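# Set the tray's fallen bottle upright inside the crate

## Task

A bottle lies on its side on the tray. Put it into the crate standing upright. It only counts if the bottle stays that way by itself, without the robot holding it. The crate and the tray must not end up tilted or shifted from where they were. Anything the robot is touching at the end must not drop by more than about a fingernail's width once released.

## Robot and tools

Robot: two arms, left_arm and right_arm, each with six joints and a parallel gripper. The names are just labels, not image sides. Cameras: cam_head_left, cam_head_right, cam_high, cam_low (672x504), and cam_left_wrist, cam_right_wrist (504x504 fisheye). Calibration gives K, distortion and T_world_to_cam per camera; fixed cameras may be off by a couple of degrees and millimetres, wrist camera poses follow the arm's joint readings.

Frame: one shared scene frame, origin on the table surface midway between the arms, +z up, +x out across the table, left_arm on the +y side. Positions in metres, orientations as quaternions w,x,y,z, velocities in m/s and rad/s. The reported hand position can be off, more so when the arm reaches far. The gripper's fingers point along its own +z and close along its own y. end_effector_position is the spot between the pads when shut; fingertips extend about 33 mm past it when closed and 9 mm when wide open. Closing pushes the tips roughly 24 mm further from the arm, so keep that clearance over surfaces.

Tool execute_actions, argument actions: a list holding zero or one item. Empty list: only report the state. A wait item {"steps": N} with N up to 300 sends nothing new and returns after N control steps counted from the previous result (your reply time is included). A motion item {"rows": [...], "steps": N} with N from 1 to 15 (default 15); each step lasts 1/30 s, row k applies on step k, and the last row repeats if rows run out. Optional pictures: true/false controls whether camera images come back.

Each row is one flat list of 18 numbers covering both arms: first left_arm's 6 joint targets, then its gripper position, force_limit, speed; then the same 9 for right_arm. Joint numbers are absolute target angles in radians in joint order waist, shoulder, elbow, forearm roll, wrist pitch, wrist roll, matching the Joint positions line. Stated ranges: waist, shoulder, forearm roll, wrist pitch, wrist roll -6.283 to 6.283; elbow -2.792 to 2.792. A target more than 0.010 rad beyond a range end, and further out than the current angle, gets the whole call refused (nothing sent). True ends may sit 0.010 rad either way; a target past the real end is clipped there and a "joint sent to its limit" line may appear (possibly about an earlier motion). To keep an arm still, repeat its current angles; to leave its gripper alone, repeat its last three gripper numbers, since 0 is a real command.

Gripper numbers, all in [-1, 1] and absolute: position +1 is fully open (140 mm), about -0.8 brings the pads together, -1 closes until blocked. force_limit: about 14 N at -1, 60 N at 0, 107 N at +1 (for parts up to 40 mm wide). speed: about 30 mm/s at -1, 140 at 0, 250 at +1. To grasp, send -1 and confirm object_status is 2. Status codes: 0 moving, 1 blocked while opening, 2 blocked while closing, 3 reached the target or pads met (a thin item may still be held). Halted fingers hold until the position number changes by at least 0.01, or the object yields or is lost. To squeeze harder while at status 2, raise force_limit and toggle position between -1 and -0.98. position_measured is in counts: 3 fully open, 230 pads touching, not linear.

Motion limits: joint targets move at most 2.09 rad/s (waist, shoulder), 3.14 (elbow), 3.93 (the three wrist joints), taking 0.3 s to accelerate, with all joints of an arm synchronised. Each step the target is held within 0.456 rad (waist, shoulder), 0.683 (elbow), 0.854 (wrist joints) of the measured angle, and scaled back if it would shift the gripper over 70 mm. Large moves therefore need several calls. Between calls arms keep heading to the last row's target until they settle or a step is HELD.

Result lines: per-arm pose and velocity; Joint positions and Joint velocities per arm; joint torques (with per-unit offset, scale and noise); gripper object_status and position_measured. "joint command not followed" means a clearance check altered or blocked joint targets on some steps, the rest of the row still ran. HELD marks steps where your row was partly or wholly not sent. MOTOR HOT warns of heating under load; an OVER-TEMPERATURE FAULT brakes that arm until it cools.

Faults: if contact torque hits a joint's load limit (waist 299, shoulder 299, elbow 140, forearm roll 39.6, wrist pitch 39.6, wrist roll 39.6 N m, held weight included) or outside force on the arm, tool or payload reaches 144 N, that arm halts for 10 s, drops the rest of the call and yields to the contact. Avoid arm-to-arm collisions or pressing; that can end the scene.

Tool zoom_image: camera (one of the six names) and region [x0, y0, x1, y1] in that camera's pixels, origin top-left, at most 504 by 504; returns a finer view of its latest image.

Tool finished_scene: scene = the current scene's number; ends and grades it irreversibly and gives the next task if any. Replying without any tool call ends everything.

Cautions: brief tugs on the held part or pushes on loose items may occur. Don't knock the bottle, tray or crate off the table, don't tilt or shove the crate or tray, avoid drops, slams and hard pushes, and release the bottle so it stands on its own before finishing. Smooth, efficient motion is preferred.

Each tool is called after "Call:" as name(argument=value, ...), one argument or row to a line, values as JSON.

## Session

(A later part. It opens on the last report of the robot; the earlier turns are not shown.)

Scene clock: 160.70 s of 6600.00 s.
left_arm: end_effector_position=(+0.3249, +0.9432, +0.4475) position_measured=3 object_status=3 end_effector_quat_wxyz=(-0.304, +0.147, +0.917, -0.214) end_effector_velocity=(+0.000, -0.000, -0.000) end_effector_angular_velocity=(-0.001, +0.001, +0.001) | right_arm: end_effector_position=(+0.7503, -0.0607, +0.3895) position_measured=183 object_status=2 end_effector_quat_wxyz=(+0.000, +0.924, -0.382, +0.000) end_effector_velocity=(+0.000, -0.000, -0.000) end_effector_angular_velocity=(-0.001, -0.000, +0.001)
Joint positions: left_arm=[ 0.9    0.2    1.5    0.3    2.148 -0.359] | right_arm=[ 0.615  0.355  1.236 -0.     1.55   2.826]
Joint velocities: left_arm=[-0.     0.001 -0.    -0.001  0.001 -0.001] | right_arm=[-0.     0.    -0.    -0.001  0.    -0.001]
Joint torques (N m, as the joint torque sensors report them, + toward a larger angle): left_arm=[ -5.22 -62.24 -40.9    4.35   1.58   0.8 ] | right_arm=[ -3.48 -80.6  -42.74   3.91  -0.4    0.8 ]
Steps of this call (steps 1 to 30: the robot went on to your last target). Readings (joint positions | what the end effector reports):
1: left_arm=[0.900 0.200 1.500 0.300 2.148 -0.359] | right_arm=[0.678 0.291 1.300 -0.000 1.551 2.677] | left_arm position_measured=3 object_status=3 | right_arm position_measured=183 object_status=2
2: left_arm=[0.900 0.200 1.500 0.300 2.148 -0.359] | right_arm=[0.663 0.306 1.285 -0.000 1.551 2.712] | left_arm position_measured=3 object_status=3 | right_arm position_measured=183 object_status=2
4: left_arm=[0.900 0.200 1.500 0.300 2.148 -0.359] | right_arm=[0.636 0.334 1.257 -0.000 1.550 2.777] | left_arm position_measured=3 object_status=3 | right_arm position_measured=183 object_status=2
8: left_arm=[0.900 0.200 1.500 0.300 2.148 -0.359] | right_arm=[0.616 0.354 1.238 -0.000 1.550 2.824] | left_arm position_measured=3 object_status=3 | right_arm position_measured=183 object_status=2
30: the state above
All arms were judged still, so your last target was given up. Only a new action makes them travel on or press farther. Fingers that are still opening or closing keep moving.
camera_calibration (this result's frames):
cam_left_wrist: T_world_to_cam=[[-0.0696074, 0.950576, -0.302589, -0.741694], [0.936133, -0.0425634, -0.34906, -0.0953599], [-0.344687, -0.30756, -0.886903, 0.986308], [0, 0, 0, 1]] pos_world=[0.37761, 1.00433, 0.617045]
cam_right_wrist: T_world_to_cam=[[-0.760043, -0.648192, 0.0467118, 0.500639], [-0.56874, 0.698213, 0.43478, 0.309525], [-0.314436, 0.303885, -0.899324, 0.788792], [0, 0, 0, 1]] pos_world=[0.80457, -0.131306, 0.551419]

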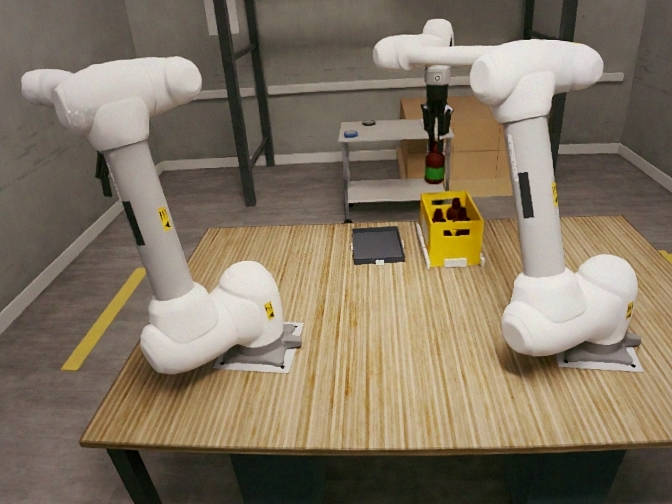

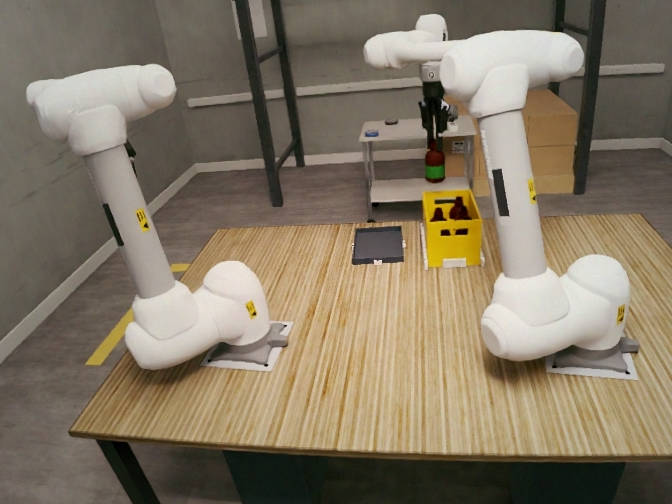

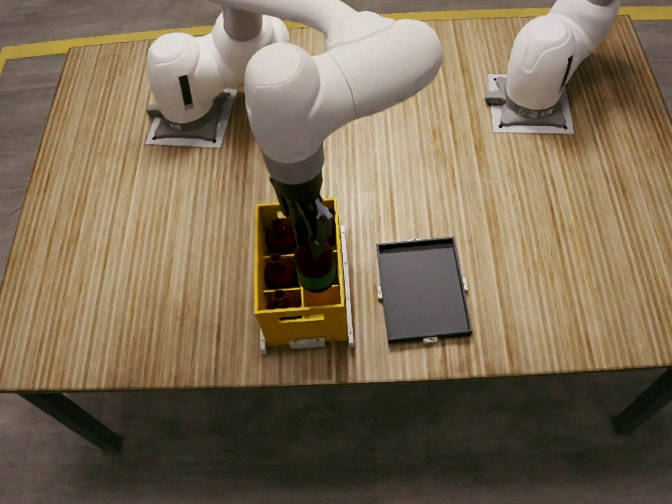

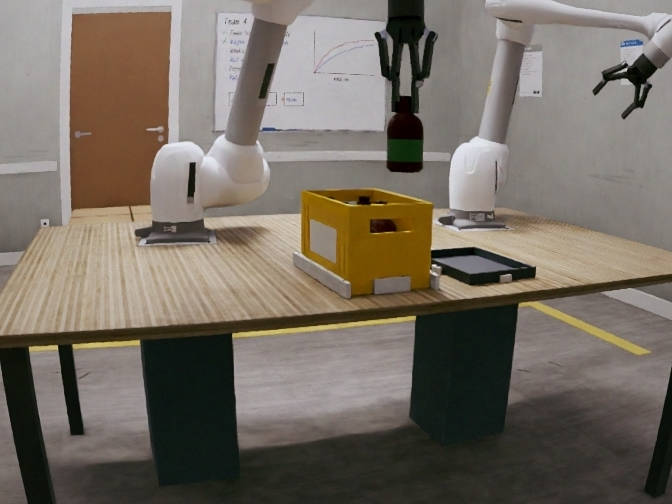

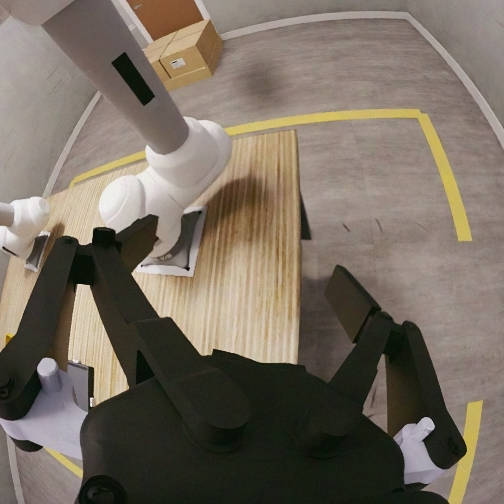

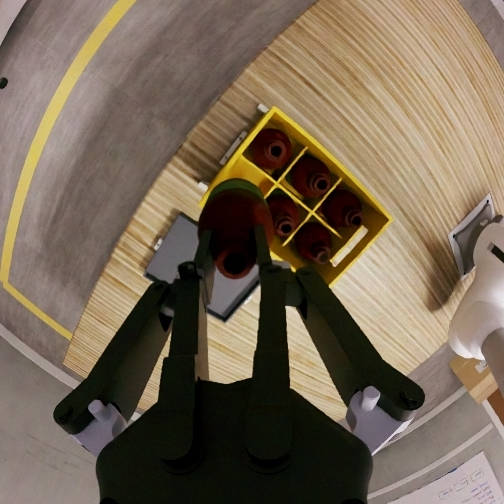

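Call:
zoom_image(
  camera="cam_right_wrist",
  region=[180,90,400,310],
)

Region (180, 90, 400, 310) of cam_right_wrist's 504x504 image, scaled by 2.291, with more detail than that image has.

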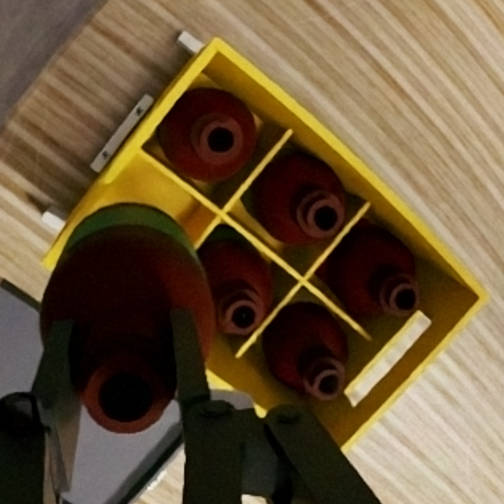

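Call:
execute_actions(
  actions=[
    {"rows":[[0.9,0.2,1.5,0.3,2.148,-0.359,1,0,0,0.6216,0.345,1.27,0,1.5266,2.74,-1,0,-0.5],[0.9,0.2,1.5,0.3,2.148,-0.359,1,0,0,0.6216,0.345,1.27,0,1.5266,2.74,-1,0,-0.5],[0.9,0.2,1.5,0.3,2.148,-0.359,1,0,0,0.6216,0.345,1.27,0,1.5266,2.74,-1,0,-0.5],[0.9,0.2,1.5,0.3,2.148,-0.359,1,0,0,0.6216,0.345,1.27,0,1.5266,2.74,-1,0,-0.5],[0.9,0.2,1.5,0.3,2.148,-0.359,1,0,0,0.6216,0.3512,1.4042,0,1.3862,2.74,-1,0,-0.5]]},
  ],
  pictures=false,
)

Call:
execute_actions(
  actions=[
    {"steps":12},
  ],
)

Call:
zoom_image(
  camera="cam_right_wrist",
  region=[140,70,400,330],
)

Scene clock: 183.67 s of 6600.00 s.
left_arm: end_effector_position=(+0.3249, +0.9432, +0.4475) position_measured=3 object_status=3 end_effector_quat_wxyz=(-0.304, +0.147, +0.917, -0.214) end_effector_velocity=(+0.000, -0.000, -0.001) end_effector_angular_velocity=(-0.001, +0.001, +0.002) | right_arm: end_effector_position=(+0.7376, -0.0616, +0.3000) position_measured=183 object_status=2 end_effector_quat_wxyz=(-0.000, +0.941, -0.339, +0.000) end_effector_velocity=(-0.003, -0.002, -0.010) end_effector_angular_velocity=(-0.003, +0.004, +0.001)
Joint positions: left_arm=[ 0.9    0.2    1.5    0.3    2.148 -0.359] | right_arm=[0.622 0.351 1.403 0.    1.387 2.74 ]
Joint velocities: left_arm=[-0.     0.002  0.001 -0.001 -0.    -0.002] | right_arm=[ 0.    -0.001  0.018 -0.001 -0.013 -0.001]
Joint torques (N m, as the joint torque sensors report them, + toward a larger angle): left_arm=[ -5.6  -60.68 -40.86   4.38   1.66   0.4 ] | right_arm=[ -2.96 -81.15 -44.18   3.84  -1.07   0.51]
Steps of this call (steps 1 to 90: nothing new was sent; then 19.47 s passed at rest; steps 91 to 105: all 15 steps of this action). Readings (joint positions | what the end effector reports):
91: left_arm=[0.900 0.200 1.500 0.300 2.148 -0.359] | right_arm=[0.615 0.355 1.236 0.000 1.550 2.826] | left_arm position_measured=3 object_status=3 | right_arm position_measured=183 object_status=2
92: left_arm=[0.900 0.200 1.500 0.300 2.148 -0.359] | right_arm=[0.615 0.355 1.238 0.000 1.548 2.821] | left_arm position_measured=3 object_status=3 | right_arm position_measured=183 object_status=2
94: left_arm=[0.900 0.200 1.500 0.300 2.148 -0.359] | right_arm=[0.618 0.350 1.256 0.000 1.537 2.777] | left_arm position_measured=3 object_status=3 | right_arm position_measured=183 object_status=2
98: left_arm=[0.900 0.200 1.500 0.300 2.148 -0.359] | right_arm=[0.621 0.347 1.322 0.000 1.475 2.746] | left_arm position_measured=3 object_status=3 | right_arm position_measured=183 object_status=2
105: the state above

Scene clock: 184.07 s of 6600.00 s.
left_arm: end_effector_position=(+0.3249, +0.9432, +0.4475) position_measured=3 object_status=3 end_effector_quat_wxyz=(-0.304, +0.147, +0.917, -0.214) end_effector_velocity=(-0.000, +0.000, -0.000) end_effector_angular_velocity=(+0.002, +0.001, +0.001) | right_arm: end_effector_position=(+0.7374, -0.0617, +0.2995) position_measured=183 object_status=2 end_effector_quat_wxyz=(-0.000, +0.941, -0.339, -0.000) end_effector_velocity=(-0.000, -0.000, +0.000) end_effector_angular_velocity=(-0.001, -0.001, +0.000)
Joint positions: left_arm=[ 0.9    0.2    1.5    0.3    2.148 -0.359] | right_arm=[0.622 0.351 1.404 0.    1.386 2.74 ]
Joint velocities: left_arm=[-0.     0.     0.001  0.001 -0.001 -0.002] | right_arm=[-0.    -0.     0.    -0.001  0.     0.   ]
Joint torques (N m, as the joint torque sensors report them, + toward a larger angle): left_arm=[ -5.65 -59.78 -41.01   4.29   1.59   0.43] | right_arm=[ -3.33 -79.35 -42.04   3.81  -0.19   0.79]
Steps of this call (steps 1 to 12: the robot went on to your last target). Readings (joint positions | what the end effector reports):
1: left_arm=[0.900 0.200 1.500 0.300 2.148 -0.359] | right_arm=[0.622 0.351 1.404 0.000 1.387 2.740] | left_arm position_measured=3 object_status=3 | right_arm position_measured=183 object_status=2
2: left_arm=[0.900 0.200 1.500 0.300 2.148 -0.359] | right_arm=[0.622 0.351 1.404 0.000 1.386 2.740] | left_arm position_measured=3 object_status=3 | right_arm position_measured=183 object_status=2
4: left_arm=[0.900 0.200 1.500 0.300 2.148 -0.359] | right_arm=[0.622 0.351 1.404 0.000 1.386 2.740] | left_arm position_measured=3 object_status=3 | right_arm position_measured=183 object_status=2
8: left_arm=[0.900 0.200 1.500 0.300 2.148 -0.359] | right_arm=[0.622 0.351 1.404 0.000 1.386 2.740] | left_arm position_measured=3 object_status=3 | right_arm position_measured=183 object_status=2
12: the state above
camera_calibration (this result's frames):
cam_left_wrist: T_world_to_cam=[[-0.0696073, 0.950576, -0.302588, -0.741694], [0.936133, -0.0425634, -0.34906, -0.09536], [-0.344687, -0.30756, -0.886903, 0.986308], [0, 0, 0, 1]] pos_world=[0.37761, 1.00433, 0.617045]
cam_right_wrist: T_world_to_cam=[[-0.696925, -0.715622, 0.0467037, 0.44365], [-0.630784, 0.642682, 0.434823, 0.384302], [-0.341184, 0.273579, -0.899304, 0.721936], [0, 0, 0, 1]] pos_world=[0.797916, -0.127005, 0.461417]

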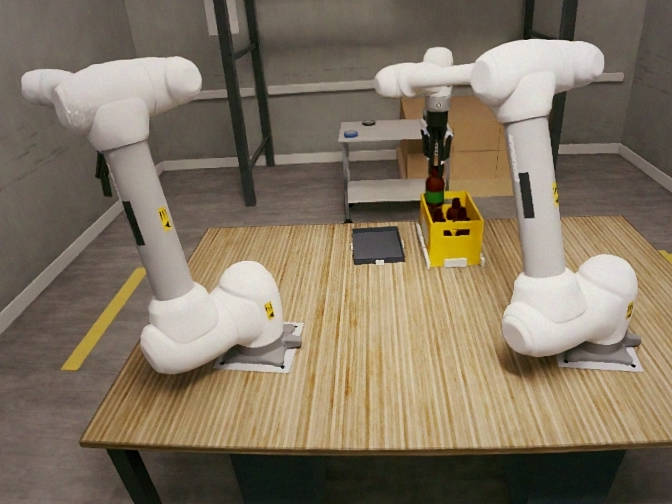

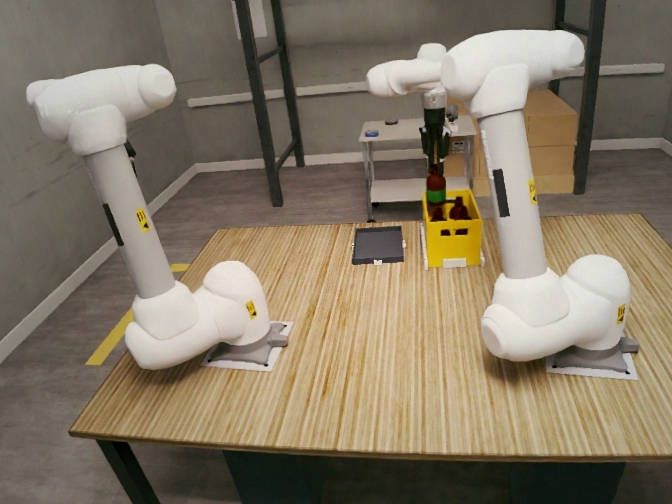

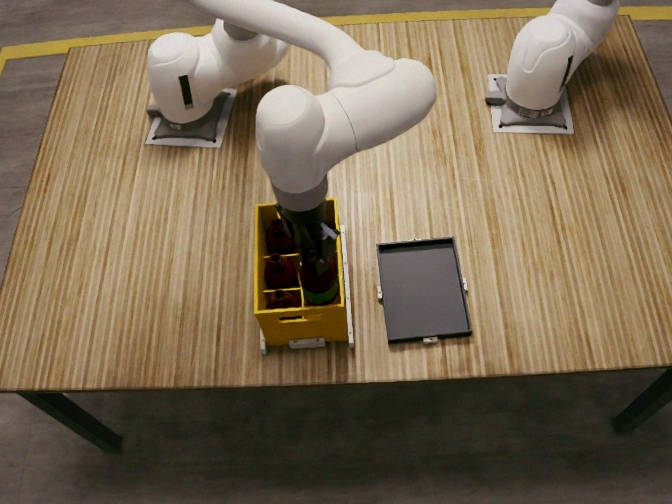

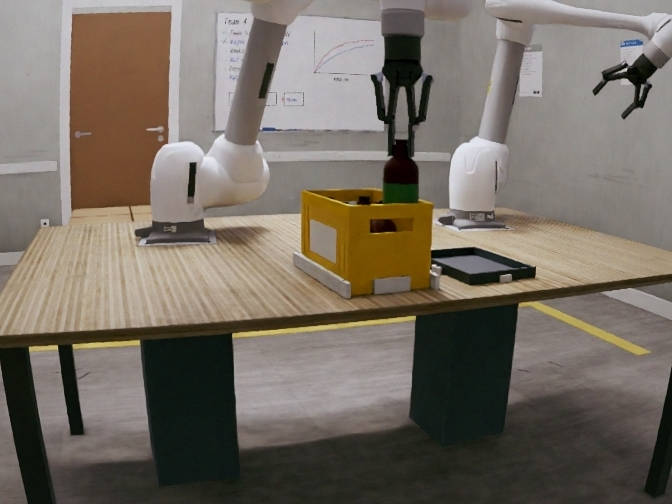

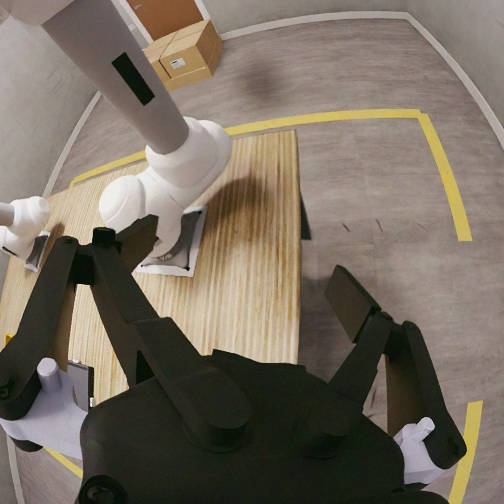

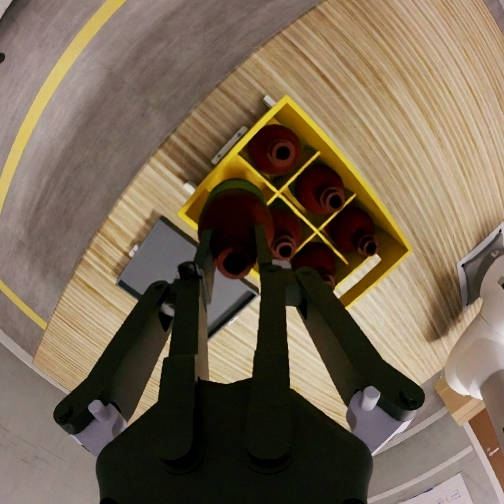

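Region (140, 70, 400, 330) of cam_right_wrist's 504x504 image, scaled by 1.938, with more detail than that image has.

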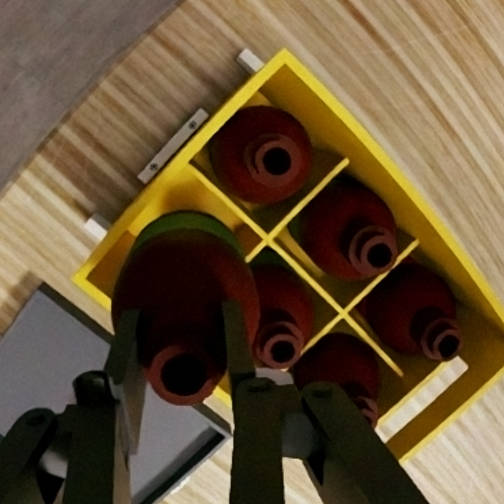

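Call:
execute_actions(
  actions=[
    {"rows":[[0.9,0.2,1.5,0.3,2.148,-0.359,1,0,0,0.6216,0.3654,1.4578,0,1.3184,2.74,-1,0,-0.5]]},
  ],
)

Call:
zoom_image(
  camera="cam_right_wrist",
  region=[140,90,340,290],
)

Scene clock: 189.00 s of 6600.00 s.
left_arm: end_effector_position=(+0.3249, +0.9432, +0.4475) position_measured=3 object_status=3 end_effector_quat_wxyz=(-0.304, +0.147, +0.917, -0.214) end_effector_velocity=(-0.001, -0.000, -0.000) end_effector_angular_velocity=(+0.001, +0.002, +0.000) | right_arm: end_effector_position=(+0.7374, -0.0617, +0.2595) position_measured=183 object_status=2 end_effector_quat_wxyz=(-0.000, +0.941, -0.339, +0.000) end_effector_velocity=(-0.000, -0.000, -0.001) end_effector_angular_velocity=(-0.001, +0.001, -0.000)
Joint positions: left_arm=[ 0.9    0.2    1.5    0.3    2.148 -0.359] | right_arm=[ 0.622  0.365  1.458 -0.     1.318  2.74 ]
Joint velocities: left_arm=[-0.    -0.     0.001  0.001 -0.    -0.001] | right_arm=[-0.     0.     0.002  0.    -0.     0.   ]
Joint torques (N m, as the joint torque sensors report them, + toward a larger angle): left_arm=[ -5.81 -60.45 -41.09   4.06   1.58   0.25] | right_arm=[ -3.14 -78.92 -41.07   3.76  -0.31   0.79]
Steps of this call (steps 1 to 15: the robot went on to your last target; steps 16 to 90: nothing new was sent; then 1.43 s passed at rest; steps 91 to 105: all 15 steps of this action). Readings (joint positions | what the end effector reports):
91: left_arm=[0.900 0.200 1.500 0.300 2.148 -0.359] | right_arm=[0.622 0.351 1.404 -0.000 1.386 2.740] | left_arm position_measured=3 object_status=3 | right_arm position_measured=183 object_status=2
92: left_arm=[0.900 0.200 1.500 0.300 2.148 -0.359] | right_arm=[0.622 0.352 1.408 -0.000 1.380 2.740] | left_arm position_measured=3 object_status=3 | right_arm position_measured=183 object_status=2
94: left_arm=[0.900 0.200 1.500 0.300 2.148 -0.359] | right_arm=[0.622 0.360 1.439 -0.000 1.343 2.740] | left_arm position_measured=3 object_status=3 | right_arm position_measured=183 object_status=2
98: left_arm=[0.900 0.200 1.500 0.300 2.148 -0.359] | right_arm=[0.622 0.365 1.456 -0.000 1.320 2.740] | left_arm position_measured=3 object_status=3 | right_arm position_measured=183 object_status=2
105: the state above
camera_calibration (this result's frames):
cam_left_wrist: T_world_to_cam=[[-0.0696072, 0.950576, -0.302589, -0.741694], [0.936133, -0.0425636, -0.34906, -0.0953599], [-0.344687, -0.30756, -0.886903, 0.986308], [0, 0, 0, 1]] pos_world=[0.37761, 1.00433, 0.617045]
cam_right_wrist: T_world_to_cam=[[-0.696888, -0.71566, 0.0466682, 0.445526], [-0.630857, 0.642659, 0.434752, 0.401772], [-0.341127, 0.273533, -0.89934, 0.685908], [0, 0, 0, 1]] pos_world=[0.797924, -0.126975, 0.421402]

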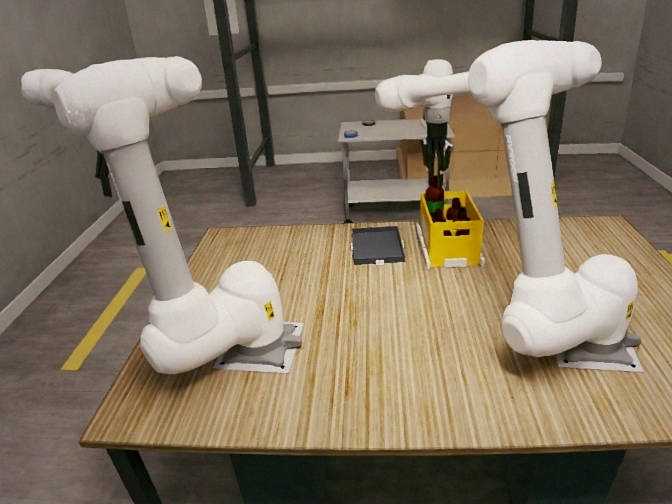

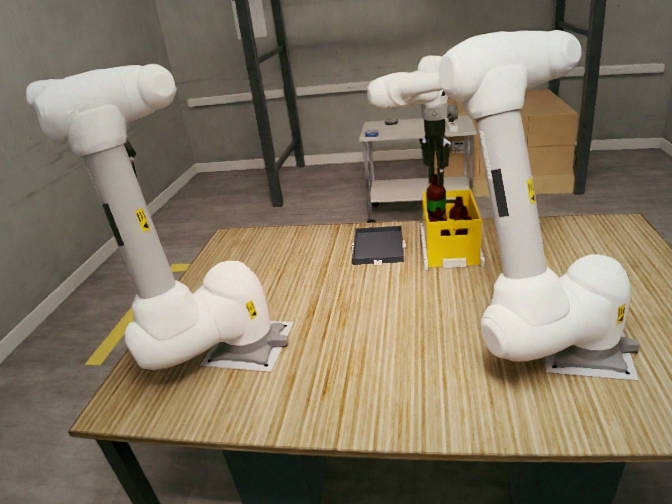

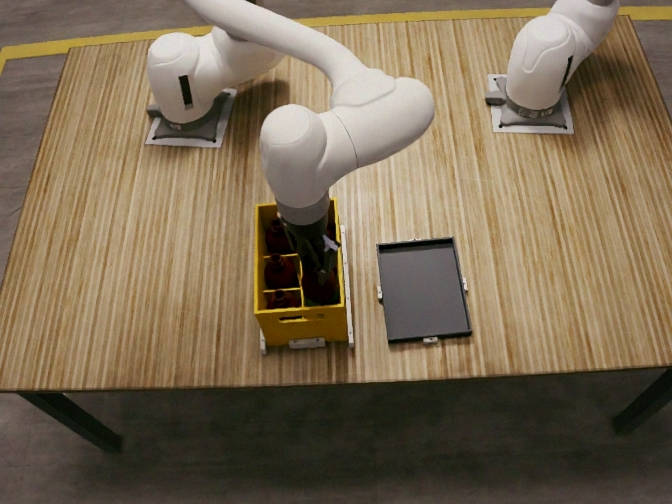

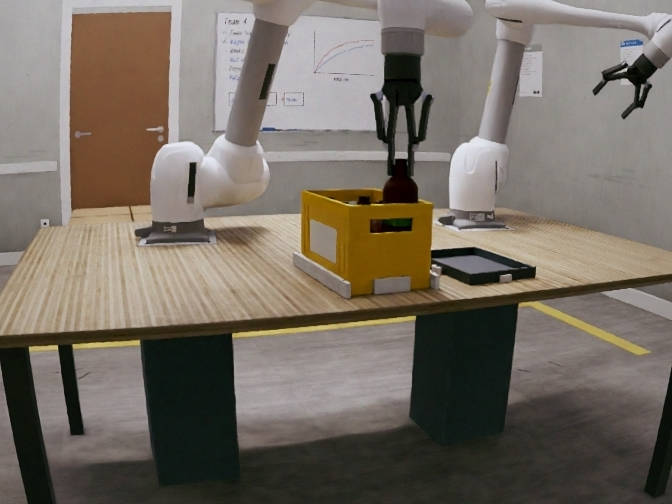

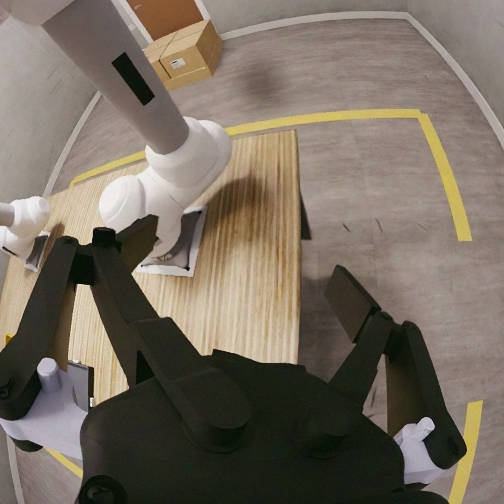

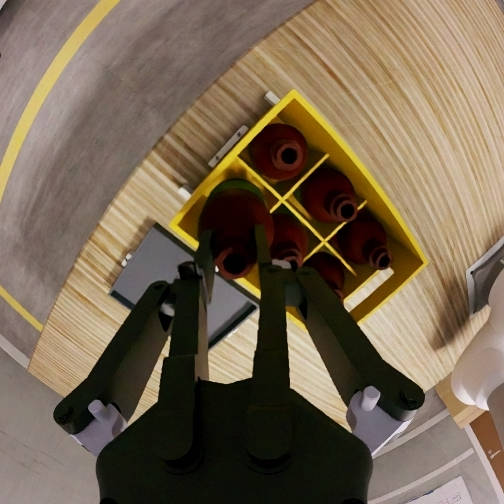

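Region (140, 90, 340, 290) of cam_right_wrist's 504x504 image, scaled by 2.520, with more detail than that image has.

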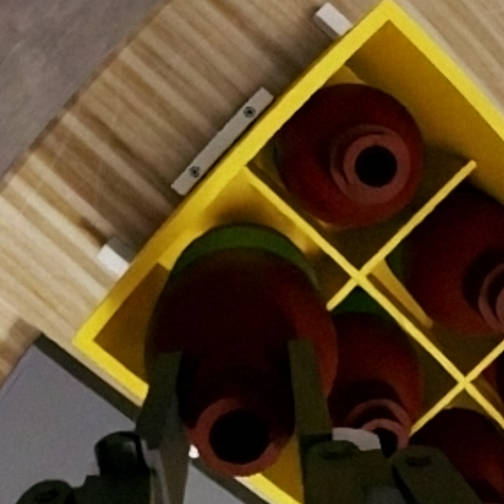

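Call:
execute_actions(
  actions=[
    {"rows":[[0.9,0.2,1.5,0.3,2.148,-0.359,1,0,0,0.6216,0.372,1.476,0,1.2936,2.74,-1,0,-0.5]],"steps":10},
  ],
  pictures=false,
)

Call:
execute_actions(
  actions=[
    {"rows":[[0.9,0.2,1.5,0.3,2.148,-0.359,1,0,0,0.6216,0.3837,1.5064,0,1.2515,2.74,-1,0,-0.5]],"steps":12},
  ],
)

Scene clock: 199.40 s of 6600.00 s.
left_arm: end_effector_position=(+0.3249, +0.9432, +0.4475) position_measured=3 object_status=3 end_effector_quat_wxyz=(-0.304, +0.147, +0.917, -0.214) end_effector_velocity=(+0.000, -0.001, -0.000) end_effector_angular_velocity=(-0.004, +0.000, -0.001) | right_arm: end_effector_position=(+0.7376, -0.0616, +0.2447) position_measured=183 object_status=2 end_effector_quat_wxyz=(-0.000, +0.941, -0.339, -0.000) end_effector_velocity=(-0.001, -0.001, -0.003) end_effector_angular_velocity=(-0.001, +0.002, -0.000)
Joint positions: left_arm=[ 0.9    0.2    1.5    0.3    2.148 -0.359] | right_arm=[0.622 0.372 1.476 0.    1.294 2.74 ]
Joint velocities: left_arm=[-0.     0.     0.001 -0.001  0.001  0.002] | right_arm=[-0.     0.001  0.004 -0.    -0.003  0.   ]
Joint torques (N m, as the joint torque sensors report them, + toward a larger angle): left_arm=[ -3.61 -61.78 -40.51   4.45   1.72   0.63] | right_arm=[ -3.14 -81.27 -40.96   3.52  -0.37   0.78]
Steps of this call (steps 1 to 15: the robot went on to your last target; steps 16 to 90: nothing new was sent; then 7.07 s passed at rest; steps 91 to 100: all 10 steps of this action). Readings (joint positions | what the end effector reports):
91: left_arm=[0.900 0.200 1.500 0.300 2.148 -0.359] | right_arm=[0.622 0.365 1.458 0.000 1.318 2.740] | left_arm position_measured=3 object_status=3 | right_arm position_measured=183 object_status=2
92: left_arm=[0.900 0.200 1.500 0.300 2.148 -0.359] | right_arm=[0.622 0.366 1.461 0.000 1.313 2.740] | left_arm position_measured=3 object_status=3 | right_arm position_measured=183 object_status=2
94: left_arm=[0.900 0.200 1.500 0.300 2.148 -0.359] | right_arm=[0.622 0.371 1.472 0.000 1.299 2.740] | left_arm position_measured=3 object_status=3 | right_arm position_measured=183 object_status=2
98: left_arm=[0.900 0.200 1.500 0.300 2.148 -0.359] | right_arm=[0.622 0.372 1.476 0.000 1.294 2.740] | left_arm position_measured=3 object_status=3 | right_arm position_measured=183 object_status=2
100: the state above

Scene clock: 199.80 s of 6600.00 s.
left_arm: end_effector_position=(+0.3249, +0.9432, +0.4475) position_measured=3 object_status=3 end_effector_quat_wxyz=(-0.304, +0.147, +0.917, -0.214) end_effector_velocity=(-0.000, +0.000, -0.001) end_effector_angular_velocity=(+0.001, +0.001, +0.000) | right_arm: end_effector_position=(+0.7375, -0.0618, +0.2195) position_measured=183 object_status=2 end_effector_quat_wxyz=(+0.000, +0.941, -0.339, +0.000) end_effector_velocity=(+0.000, +0.001, +0.000) end_effector_angular_velocity=(+0.002, -0.001, -0.000)
Joint positions: left_arm=[ 0.9    0.2    1.5    0.3    2.148 -0.359] | right_arm=[ 0.622  0.384  1.506 -0.     1.252  2.74 ]
Joint velocities: left_arm=[ 0.     0.     0.001  0.001 -0.001 -0.001] | right_arm=[ 0.    -0.    -0.     0.001 -0.001  0.   ]
Joint torques (N m, as the joint torque sensors report them, + toward a larger angle): left_arm=[ -5.03 -61.29 -40.53   4.74   1.86   0.64] | right_arm=[ -3.56 -81.62 -40.82   3.49  -0.31   0.88]
Steps of this call (steps 1 to 12: all 12 steps of this action). Readings (joint positions | what the end effector reports):
1: left_arm=[0.900 0.200 1.500 0.300 2.148 -0.359] | right_arm=[0.622 0.372 1.476 0.000 1.294 2.740] | left_arm position_measured=3 object_status=3 | right_arm position_measured=183 object_status=2
2: left_arm=[0.900 0.200 1.500 0.300 2.148 -0.359] | right_arm=[0.622 0.373 1.480 0.000 1.288 2.740] | left_arm position_measured=3 object_status=3 | right_arm position_measured=183 object_status=2
4: left_arm=[0.900 0.200 1.500 0.300 2.148 -0.359] | right_arm=[0.622 0.381 1.499 -0.000 1.263 2.740] | left_arm position_measured=3 object_status=3 | right_arm position_measured=183 object_status=2
8: left_arm=[0.900 0.200 1.500 0.300 2.148 -0.359] | right_arm=[0.622 0.384 1.506 -0.000 1.252 2.740] | left_arm position_measured=3 object_status=3 | right_arm position_measured=183 object_status=2
12: the state above
camera_calibration (this result's frames):
cam_left_wrist: T_world_to_cam=[[-0.0696075, 0.950576, -0.302588, -0.741694], [0.936133, -0.0425633, -0.34906, -0.0953601], [-0.344687, -0.30756, -0.886903, 0.986308], [0, 0, 0, 1]] pos_world=[0.37761, 1.00433, 0.617045]
cam_right_wrist: T_world_to_cam=[[-0.696915, -0.715632, 0.0467041, 0.447409], [-0.630848, 0.642717, 0.434678, 0.419253], [-0.341087, 0.27347, -0.899374, 0.649946], [0, 0, 0, 1]] pos_world=[0.797979, -0.127022, 0.381409]

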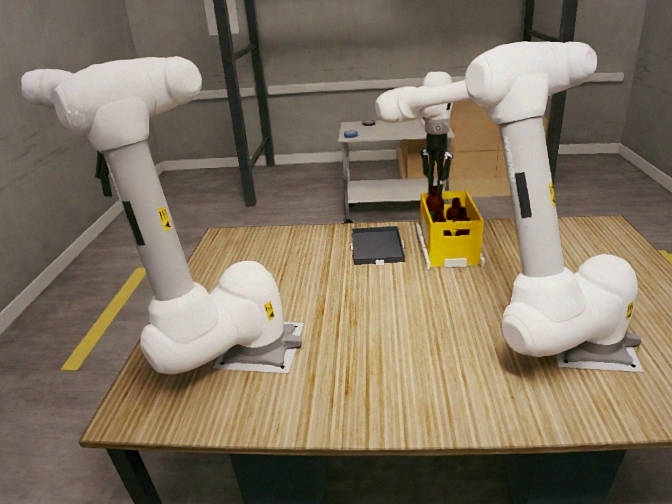

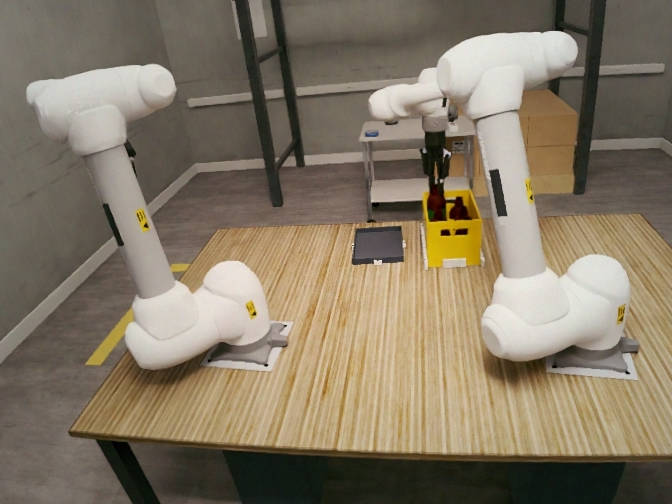

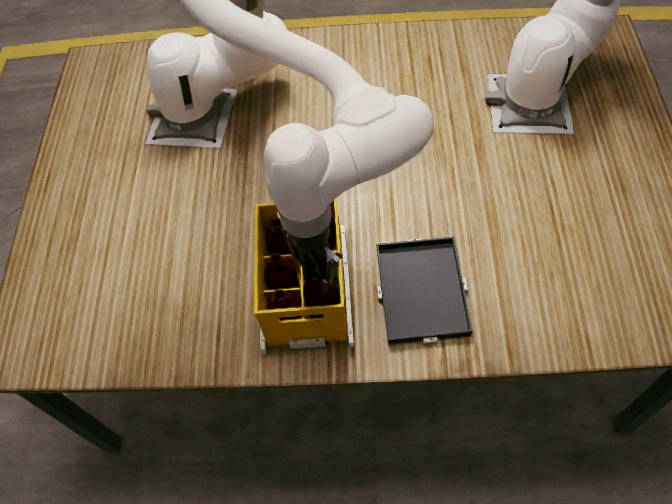

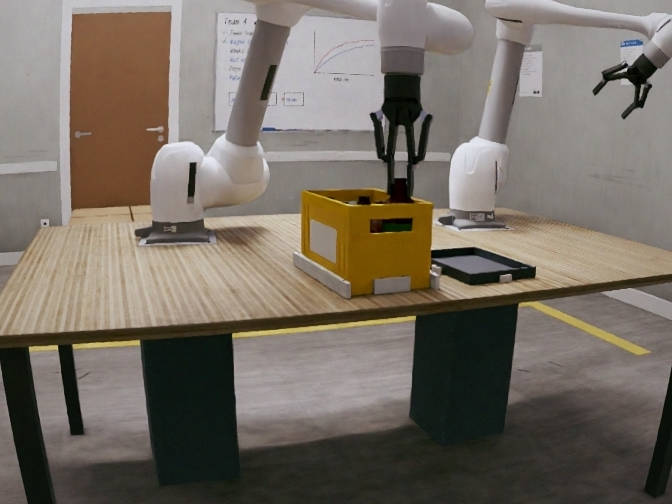

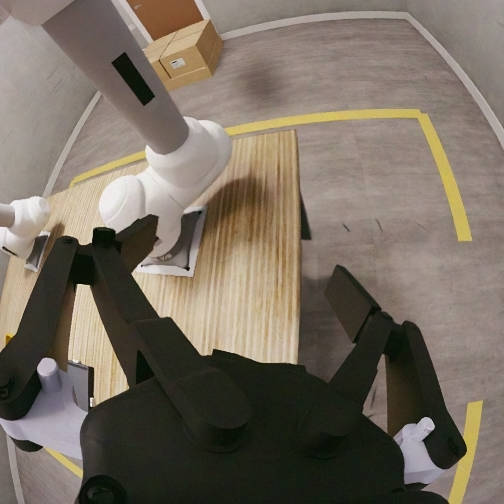

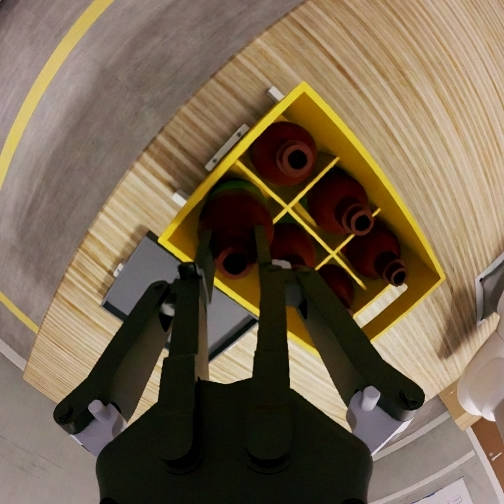

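Call:
execute_actions(
  actions=[
    {"rows":[[0.9,0.2,1.5,0.3,2.148,-0.359,1,0,0,0.6216,0.4108,1.5584,0,1.1724,2.74,-1,0,-0.5]]},
  ],
  pictures=false,
)

Call:
execute_actions(
  actions=[
    {"rows":[[0.9,0.2,1.5,0.3,2.148,-0.359,1,0,0,0.6216,0.4132,1.5624,0,1.166,2.74,-1,0,-0.5]],"steps":10},
  ],
  pictures=false,
)

Scene clock: 204.97 s of 6600.00 s.
left_arm: end_effector_position=(+0.3249, +0.9432, +0.4475) position_measured=3 object_status=3 end_effector_quat_wxyz=(-0.304, +0.147, +0.917, -0.214) end_effector_velocity=(-0.000, -0.001, +0.001) end_effector_angular_velocity=(-0.002, +0.001, +0.000) | right_arm: end_effector_position=(+0.7374, -0.0617, +0.1716) position_measured=183 object_status=2 end_effector_quat_wxyz=(-0.000, +0.941, -0.339, -0.000) end_effector_velocity=(+0.001, +0.000, +0.001) end_effector_angular_velocity=(+0.001, -0.002, +0.000)
Joint positions: left_arm=[ 0.9    0.2    1.5    0.3    2.148 -0.359] | right_arm=[0.622 0.411 1.558 0.    1.172 2.74 ]
Joint velocities: left_arm=[-0.    -0.    -0.     0.     0.003  0.001] | right_arm=[ 0.    -0.    -0.002 -0.    -0.001 -0.   ]
Joint torques (N m, as the joint torque sensors report them, + toward a larger angle): left_arm=[ -4.22 -60.9  -40.9    4.19   1.79   0.84] | right_arm=[ -3.44 -83.04 -39.87   3.49  -0.31   0.76]
Steps of this call (steps 1 to 15: the robot went on to your last target; steps 16 to 90: nothing new was sent; then 1.67 s passed at rest; steps 91 to 105: all 15 steps of this action). Readings (joint positions | what the end effector reports):
91: left_arm=[0.900 0.200 1.500 0.300 2.148 -0.359] | right_arm=[0.622 0.384 1.506 0.000 1.251 2.740] | left_arm position_measured=3 object_status=3 | right_arm position_measured=183 object_status=2
92: left_arm=[0.900 0.200 1.500 0.300 2.148 -0.359] | right_arm=[0.622 0.385 1.510 0.000 1.246 2.740] | left_arm position_measured=3 object_status=3 | right_arm position_measured=183 object_status=2
94: left_arm=[0.900 0.200 1.500 0.300 2.148 -0.359] | right_arm=[0.622 0.400 1.538 0.000 1.204 2.740] | left_arm position_measured=3 object_status=3 | right_arm position_measured=183 object_status=2
98: left_arm=[0.900 0.200 1.500 0.300 2.148 -0.359] | right_arm=[0.622 0.410 1.557 0.000 1.174 2.740] | left_arm position_measured=3 object_status=3 | right_arm position_measured=183 object_status=2
105: the state above

Scene clock: 205.30 s of 6600.00 s.
left_arm: end_effector_position=(+0.3249, +0.9432, +0.4475) position_measured=3 object_status=3 end_effector_quat_wxyz=(-0.304, +0.147, +0.917, -0.214) end_effector_velocity=(+0.000, +0.000, -0.000) end_effector_angular_velocity=(-0.001, +0.003, +0.001) | right_arm: end_effector_position=(+0.7373, -0.0617, +0.1677) position_measured=183 object_status=2 end_effector_quat_wxyz=(-0.000, +0.941, -0.339, -0.000) end_effector_velocity=(+0.001, +0.000, +0.001) end_effector_angular_velocity=(-0.000, -0.002, +0.001)
Joint positions: left_arm=[ 0.9    0.2    1.5    0.3    2.148 -0.359] | right_arm=[0.622 0.413 1.562 0.    1.166 2.74 ]
Joint velocities: left_arm=[-0.     0.002 -0.     0.     0.002 -0.001] | right_arm=[ 0.     0.    -0.001 -0.001 -0.001 -0.   ]
Joint torques (N m, as the joint torque sensors report them, + toward a larger angle): left_arm=[ -4.71 -60.28 -41.54   4.54   1.75   0.6 ] | right_arm=[ -3.33 -83.24 -39.71   3.41  -0.55   0.81]
Steps of this call (steps 1 to 10: all 10 steps of this action). Readings (joint positions | what the end effector reports):
1: left_arm=[0.900 0.200 1.500 0.300 2.148 -0.359] | right_arm=[0.622 0.411 1.558 0.000 1.172 2.740] | left_arm position_measured=3 object_status=3 | right_arm position_measured=183 object_status=2
2: left_arm=[0.900 0.200 1.500 0.300 2.148 -0.359] | right_arm=[0.622 0.411 1.559 0.000 1.171 2.740] | left_arm position_measured=3 object_status=3 | right_arm position_measured=183 object_status=2
4: left_arm=[0.900 0.200 1.500 0.300 2.148 -0.359] | right_arm=[0.622 0.413 1.562 0.000 1.167 2.740] | left_arm position_measured=3 object_status=3 | right_arm position_measured=183 object_status=2
8: left_arm=[0.900 0.200 1.500 0.300 2.148 -0.359] | right_arm=[0.622 0.413 1.562 0.000 1.166 2.740] | left_arm position_measured=3 object_status=3 | right_arm position_measured=183 object_status=2
10: the state above

Call:
execute_actions(
  actions=[
    {"rows":[[0.9,0.2,1.5,0.3,2.148,-0.359,1,0,0,0.6216,0.415,1.5654,0,1.1612,2.74,-1,0,-0.5]],"steps":10},
  ],
  pictures=false,
)

Scene clock: 208.50 s of 6600.00 s.
left_arm: end_effector_position=(+0.3249, +0.9432, +0.4475) position_measured=3 object_status=3 end_effector_quat_wxyz=(-0.304, +0.147, +0.917, -0.214) end_effector_velocity=(+0.000, -0.000, +0.001) end_effector_angular_velocity=(+0.001, +0.001, +0.001) | right_arm: end_effector_position=(+0.7373, -0.0618, +0.1647) position_measured=183 object_status=2 end_effector_quat_wxyz=(+0.000, +0.941, -0.339, +0.000) end_effector_velocity=(-0.000, +0.000, -0.001) end_effector_angular_velocity=(-0.000, +0.001, -0.000)
Joint positions: left_arm=[ 0.9    0.2    1.5    0.3    2.148 -0.359] | right_arm=[ 0.622  0.415  1.565 -0.     1.161  2.74 ]
Joint velocities: left_arm=[-0.001 -0.    -0.001  0.     0.001 -0.002] | right_arm=[-0.     0.001  0.001  0.001 -0.001  0.   ]
Joint torques (N m, as the joint torque sensors report them, + toward a larger angle): left_arm=[ -4.33 -60.8  -40.85   4.31   1.72   0.8 ] | right_arm=[ -3.77 -82.34 -39.43   3.57  -0.46   0.82]
Steps of this call (steps 1 to 15: the robot went on to your last target; steps 16 to 86: nothing new was sent; steps 87 to 96: all 10 steps of this action). Readings (joint positions | what the end effector reports):
87: left_arm=[0.900 0.200 1.500 0.300 2.148 -0.359] | right_arm=[0.622 0.413 1.562 -0.000 1.166 2.740] | left_arm position_measured=3 object_status=3 | right_arm position_measured=183 object_status=2
88: left_arm=[0.900 0.200 1.500 0.300 2.148 -0.359] | right_arm=[0.622 0.414 1.563 -0.000 1.165 2.740] | left_arm position_measured=3 object_status=3 | right_arm position_measured=183 object_status=2
90: left_arm=[0.900 0.200 1.500 0.300 2.148 -0.359] | right_arm=[0.622 0.415 1.565 -0.000 1.162 2.740] | left_arm position_measured=3 object_status=3 | right_arm position_measured=183 object_status=2
94: left_arm=[0.900 0.200 1.500 0.300 2.148 -0.359] | right_arm=[0.622 0.415 1.565 -0.000 1.161 2.740] | left_arm position_measured=3 object_status=3 | right_arm position_measured=183 object_status=2
96: the state above

Call:
execute_actions(
  actions=[
    {"rows":[[0.9,0.2,1.5,0.3,2.148,-0.359,1,0,0,0.6216,0.4162,1.5674,0,1.158,2.74,-1,0,-0.5]],"steps":10},
  ],
  pictures=false,
)

Scene clock: 211.63 s of 6600.00 s.
left_arm: end_effector_position=(+0.3249, +0.9432, +0.4475) position_measured=3 object_status=3 end_effector_quat_wxyz=(-0.304, +0.147, +0.917, -0.214) end_effector_velocity=(-0.000, -0.000, +0.001) end_effector_angular_velocity=(+0.003, +0.000, +0.002) | right_arm: end_effector_position=(+0.7373, -0.0618, +0.1628) position_measured=183 object_status=2 end_effector_quat_wxyz=(-0.000, +0.941, -0.339, -0.000) end_effector_velocity=(+0.000, -0.000, +0.001) end_effector_angular_velocity=(-0.001, -0.002, +0.000)
Joint positions: left_arm=[ 0.9    0.2    1.5    0.3    2.148 -0.359] | right_arm=[0.622 0.416 1.567 0.    1.158 2.74 ]
Joint velocities: left_arm=[ 0.001 -0.001 -0.     0.     0.    -0.002] | right_arm=[ 0.    -0.001  0.    -0.002 -0.     0.   ]
Joint torques (N m, as the joint torque sensors report them, + toward a larger angle): left_arm=[ -4.85 -61.2  -40.56   4.65   1.86   0.4 ] | right_arm=[ -3.35 -82.85 -39.43   3.51  -0.36   0.76]
Steps of this call (steps 1 to 15: the robot went on to your last target; steps 16 to 84: nothing new was sent; steps 85 to 94: all 10 steps of this action). Readings (joint positions | what the end effector reports):
85: left_arm=[0.900 0.200 1.500 0.300 2.148 -0.359] | right_arm=[0.622 0.415 1.565 0.000 1.161 2.740] | left_arm position_measured=3 object_status=3 | right_arm position_measured=183 object_status=2
86: left_arm=[0.900 0.200 1.500 0.300 2.148 -0.359] | right_arm=[0.622 0.415 1.566 0.000 1.160 2.740] | left_arm position_measured=3 object_status=3 | right_arm position_measured=183 object_status=2
88: left_arm=[0.900 0.200 1.500 0.300 2.148 -0.359] | right_arm=[0.622 0.416 1.567 0.000 1.159 2.740] | left_arm position_measured=3 object_status=3 | right_arm position_measured=183 object_status=2
92: left_arm=[0.900 0.200 1.500 0.300 2.148 -0.359] | right_arm=[0.622 0.416 1.567 0.000 1.158 2.740] | left_arm position_measured=3 object_status=3 | right_arm position_measured=183 object_status=2
94: the state above

Call:
execute_actions(
  actions=[
    {"rows":[[0.9,0.2,1.5,0.3,2.148,-0.359,1,0,0,0.6216,0.4172,1.5689,0,1.1555,2.74,-1,0,-0.5]],"steps":10},
  ],
  pictures=false,
)

Scene clock: 216.30 s of 6600.00 s.
left_arm: end_effector_position=(+0.3249, +0.9432, +0.4475) position_measured=3 object_status=3 end_effector_quat_wxyz=(-0.304, +0.147, +0.917, -0.214) end_effector_velocity=(-0.000, -0.000, -0.000) end_effector_angular_velocity=(+0.000, +0.002, +0.001) | right_arm: end_effector_position=(+0.7373, -0.0618, +0.1614) position_measured=183 object_status=2 end_effector_quat_wxyz=(-0.000, +0.941, -0.339, +0.000) end_effector_velocity=(-0.000, -0.001, -0.001) end_effector_angular_velocity=(-0.002, +0.000, +0.000)
Joint positions: left_arm=[ 0.9    0.2    1.5    0.3    2.148 -0.359] | right_arm=[ 0.622  0.417  1.569 -0.     1.156  2.74 ]
Joint velocities: left_arm=[-0.    -0.     0.001  0.001  0.    -0.001] | right_arm=[-0.     0.     0.001 -0.002 -0.     0.   ]
Joint torques (N m, as the joint torque sensors report them, + toward a larger angle): left_arm=[ -5.48 -61.61 -41.19   4.27   2.13   0.69] | right_arm=[ -3.47 -71.35 -31.74   3.44  -0.65   0.86]
Steps of this call (steps 1 to 15: the robot went on to your last target; steps 16 to 90: nothing new was sent; then 1.33 s passed at rest; steps 91 to 100: all 10 steps of this action). Readings (joint positions | what the end effector reports):
91: left_arm=[0.900 0.200 1.500 0.300 2.148 -0.359] | right_arm=[0.622 0.416 1.567 -0.000 1.158 2.740] | left_arm position_measured=3 object_status=3 | right_arm position_measured=183 object_status=2
92: left_arm=[0.900 0.200 1.500 0.300 2.148 -0.359] | right_arm=[0.622 0.416 1.568 -0.000 1.157 2.740] | left_arm position_measured=3 object_status=3 | right_arm position_measured=183 object_status=2
94: left_arm=[0.900 0.200 1.500 0.300 2.148 -0.359] | right_arm=[0.622 0.417 1.569 -0.000 1.156 2.740] | left_arm position_measured=3 object_status=3 | right_arm position_measured=183 object_status=2
98: left_arm=[0.900 0.200 1.500 0.300 2.148 -0.359] | right_arm=[0.622 0.417 1.569 -0.000 1.156 2.740] | left_arm position_measured=3 object_status=3 | right_arm position_measured=183 object_status=2
100: the state above


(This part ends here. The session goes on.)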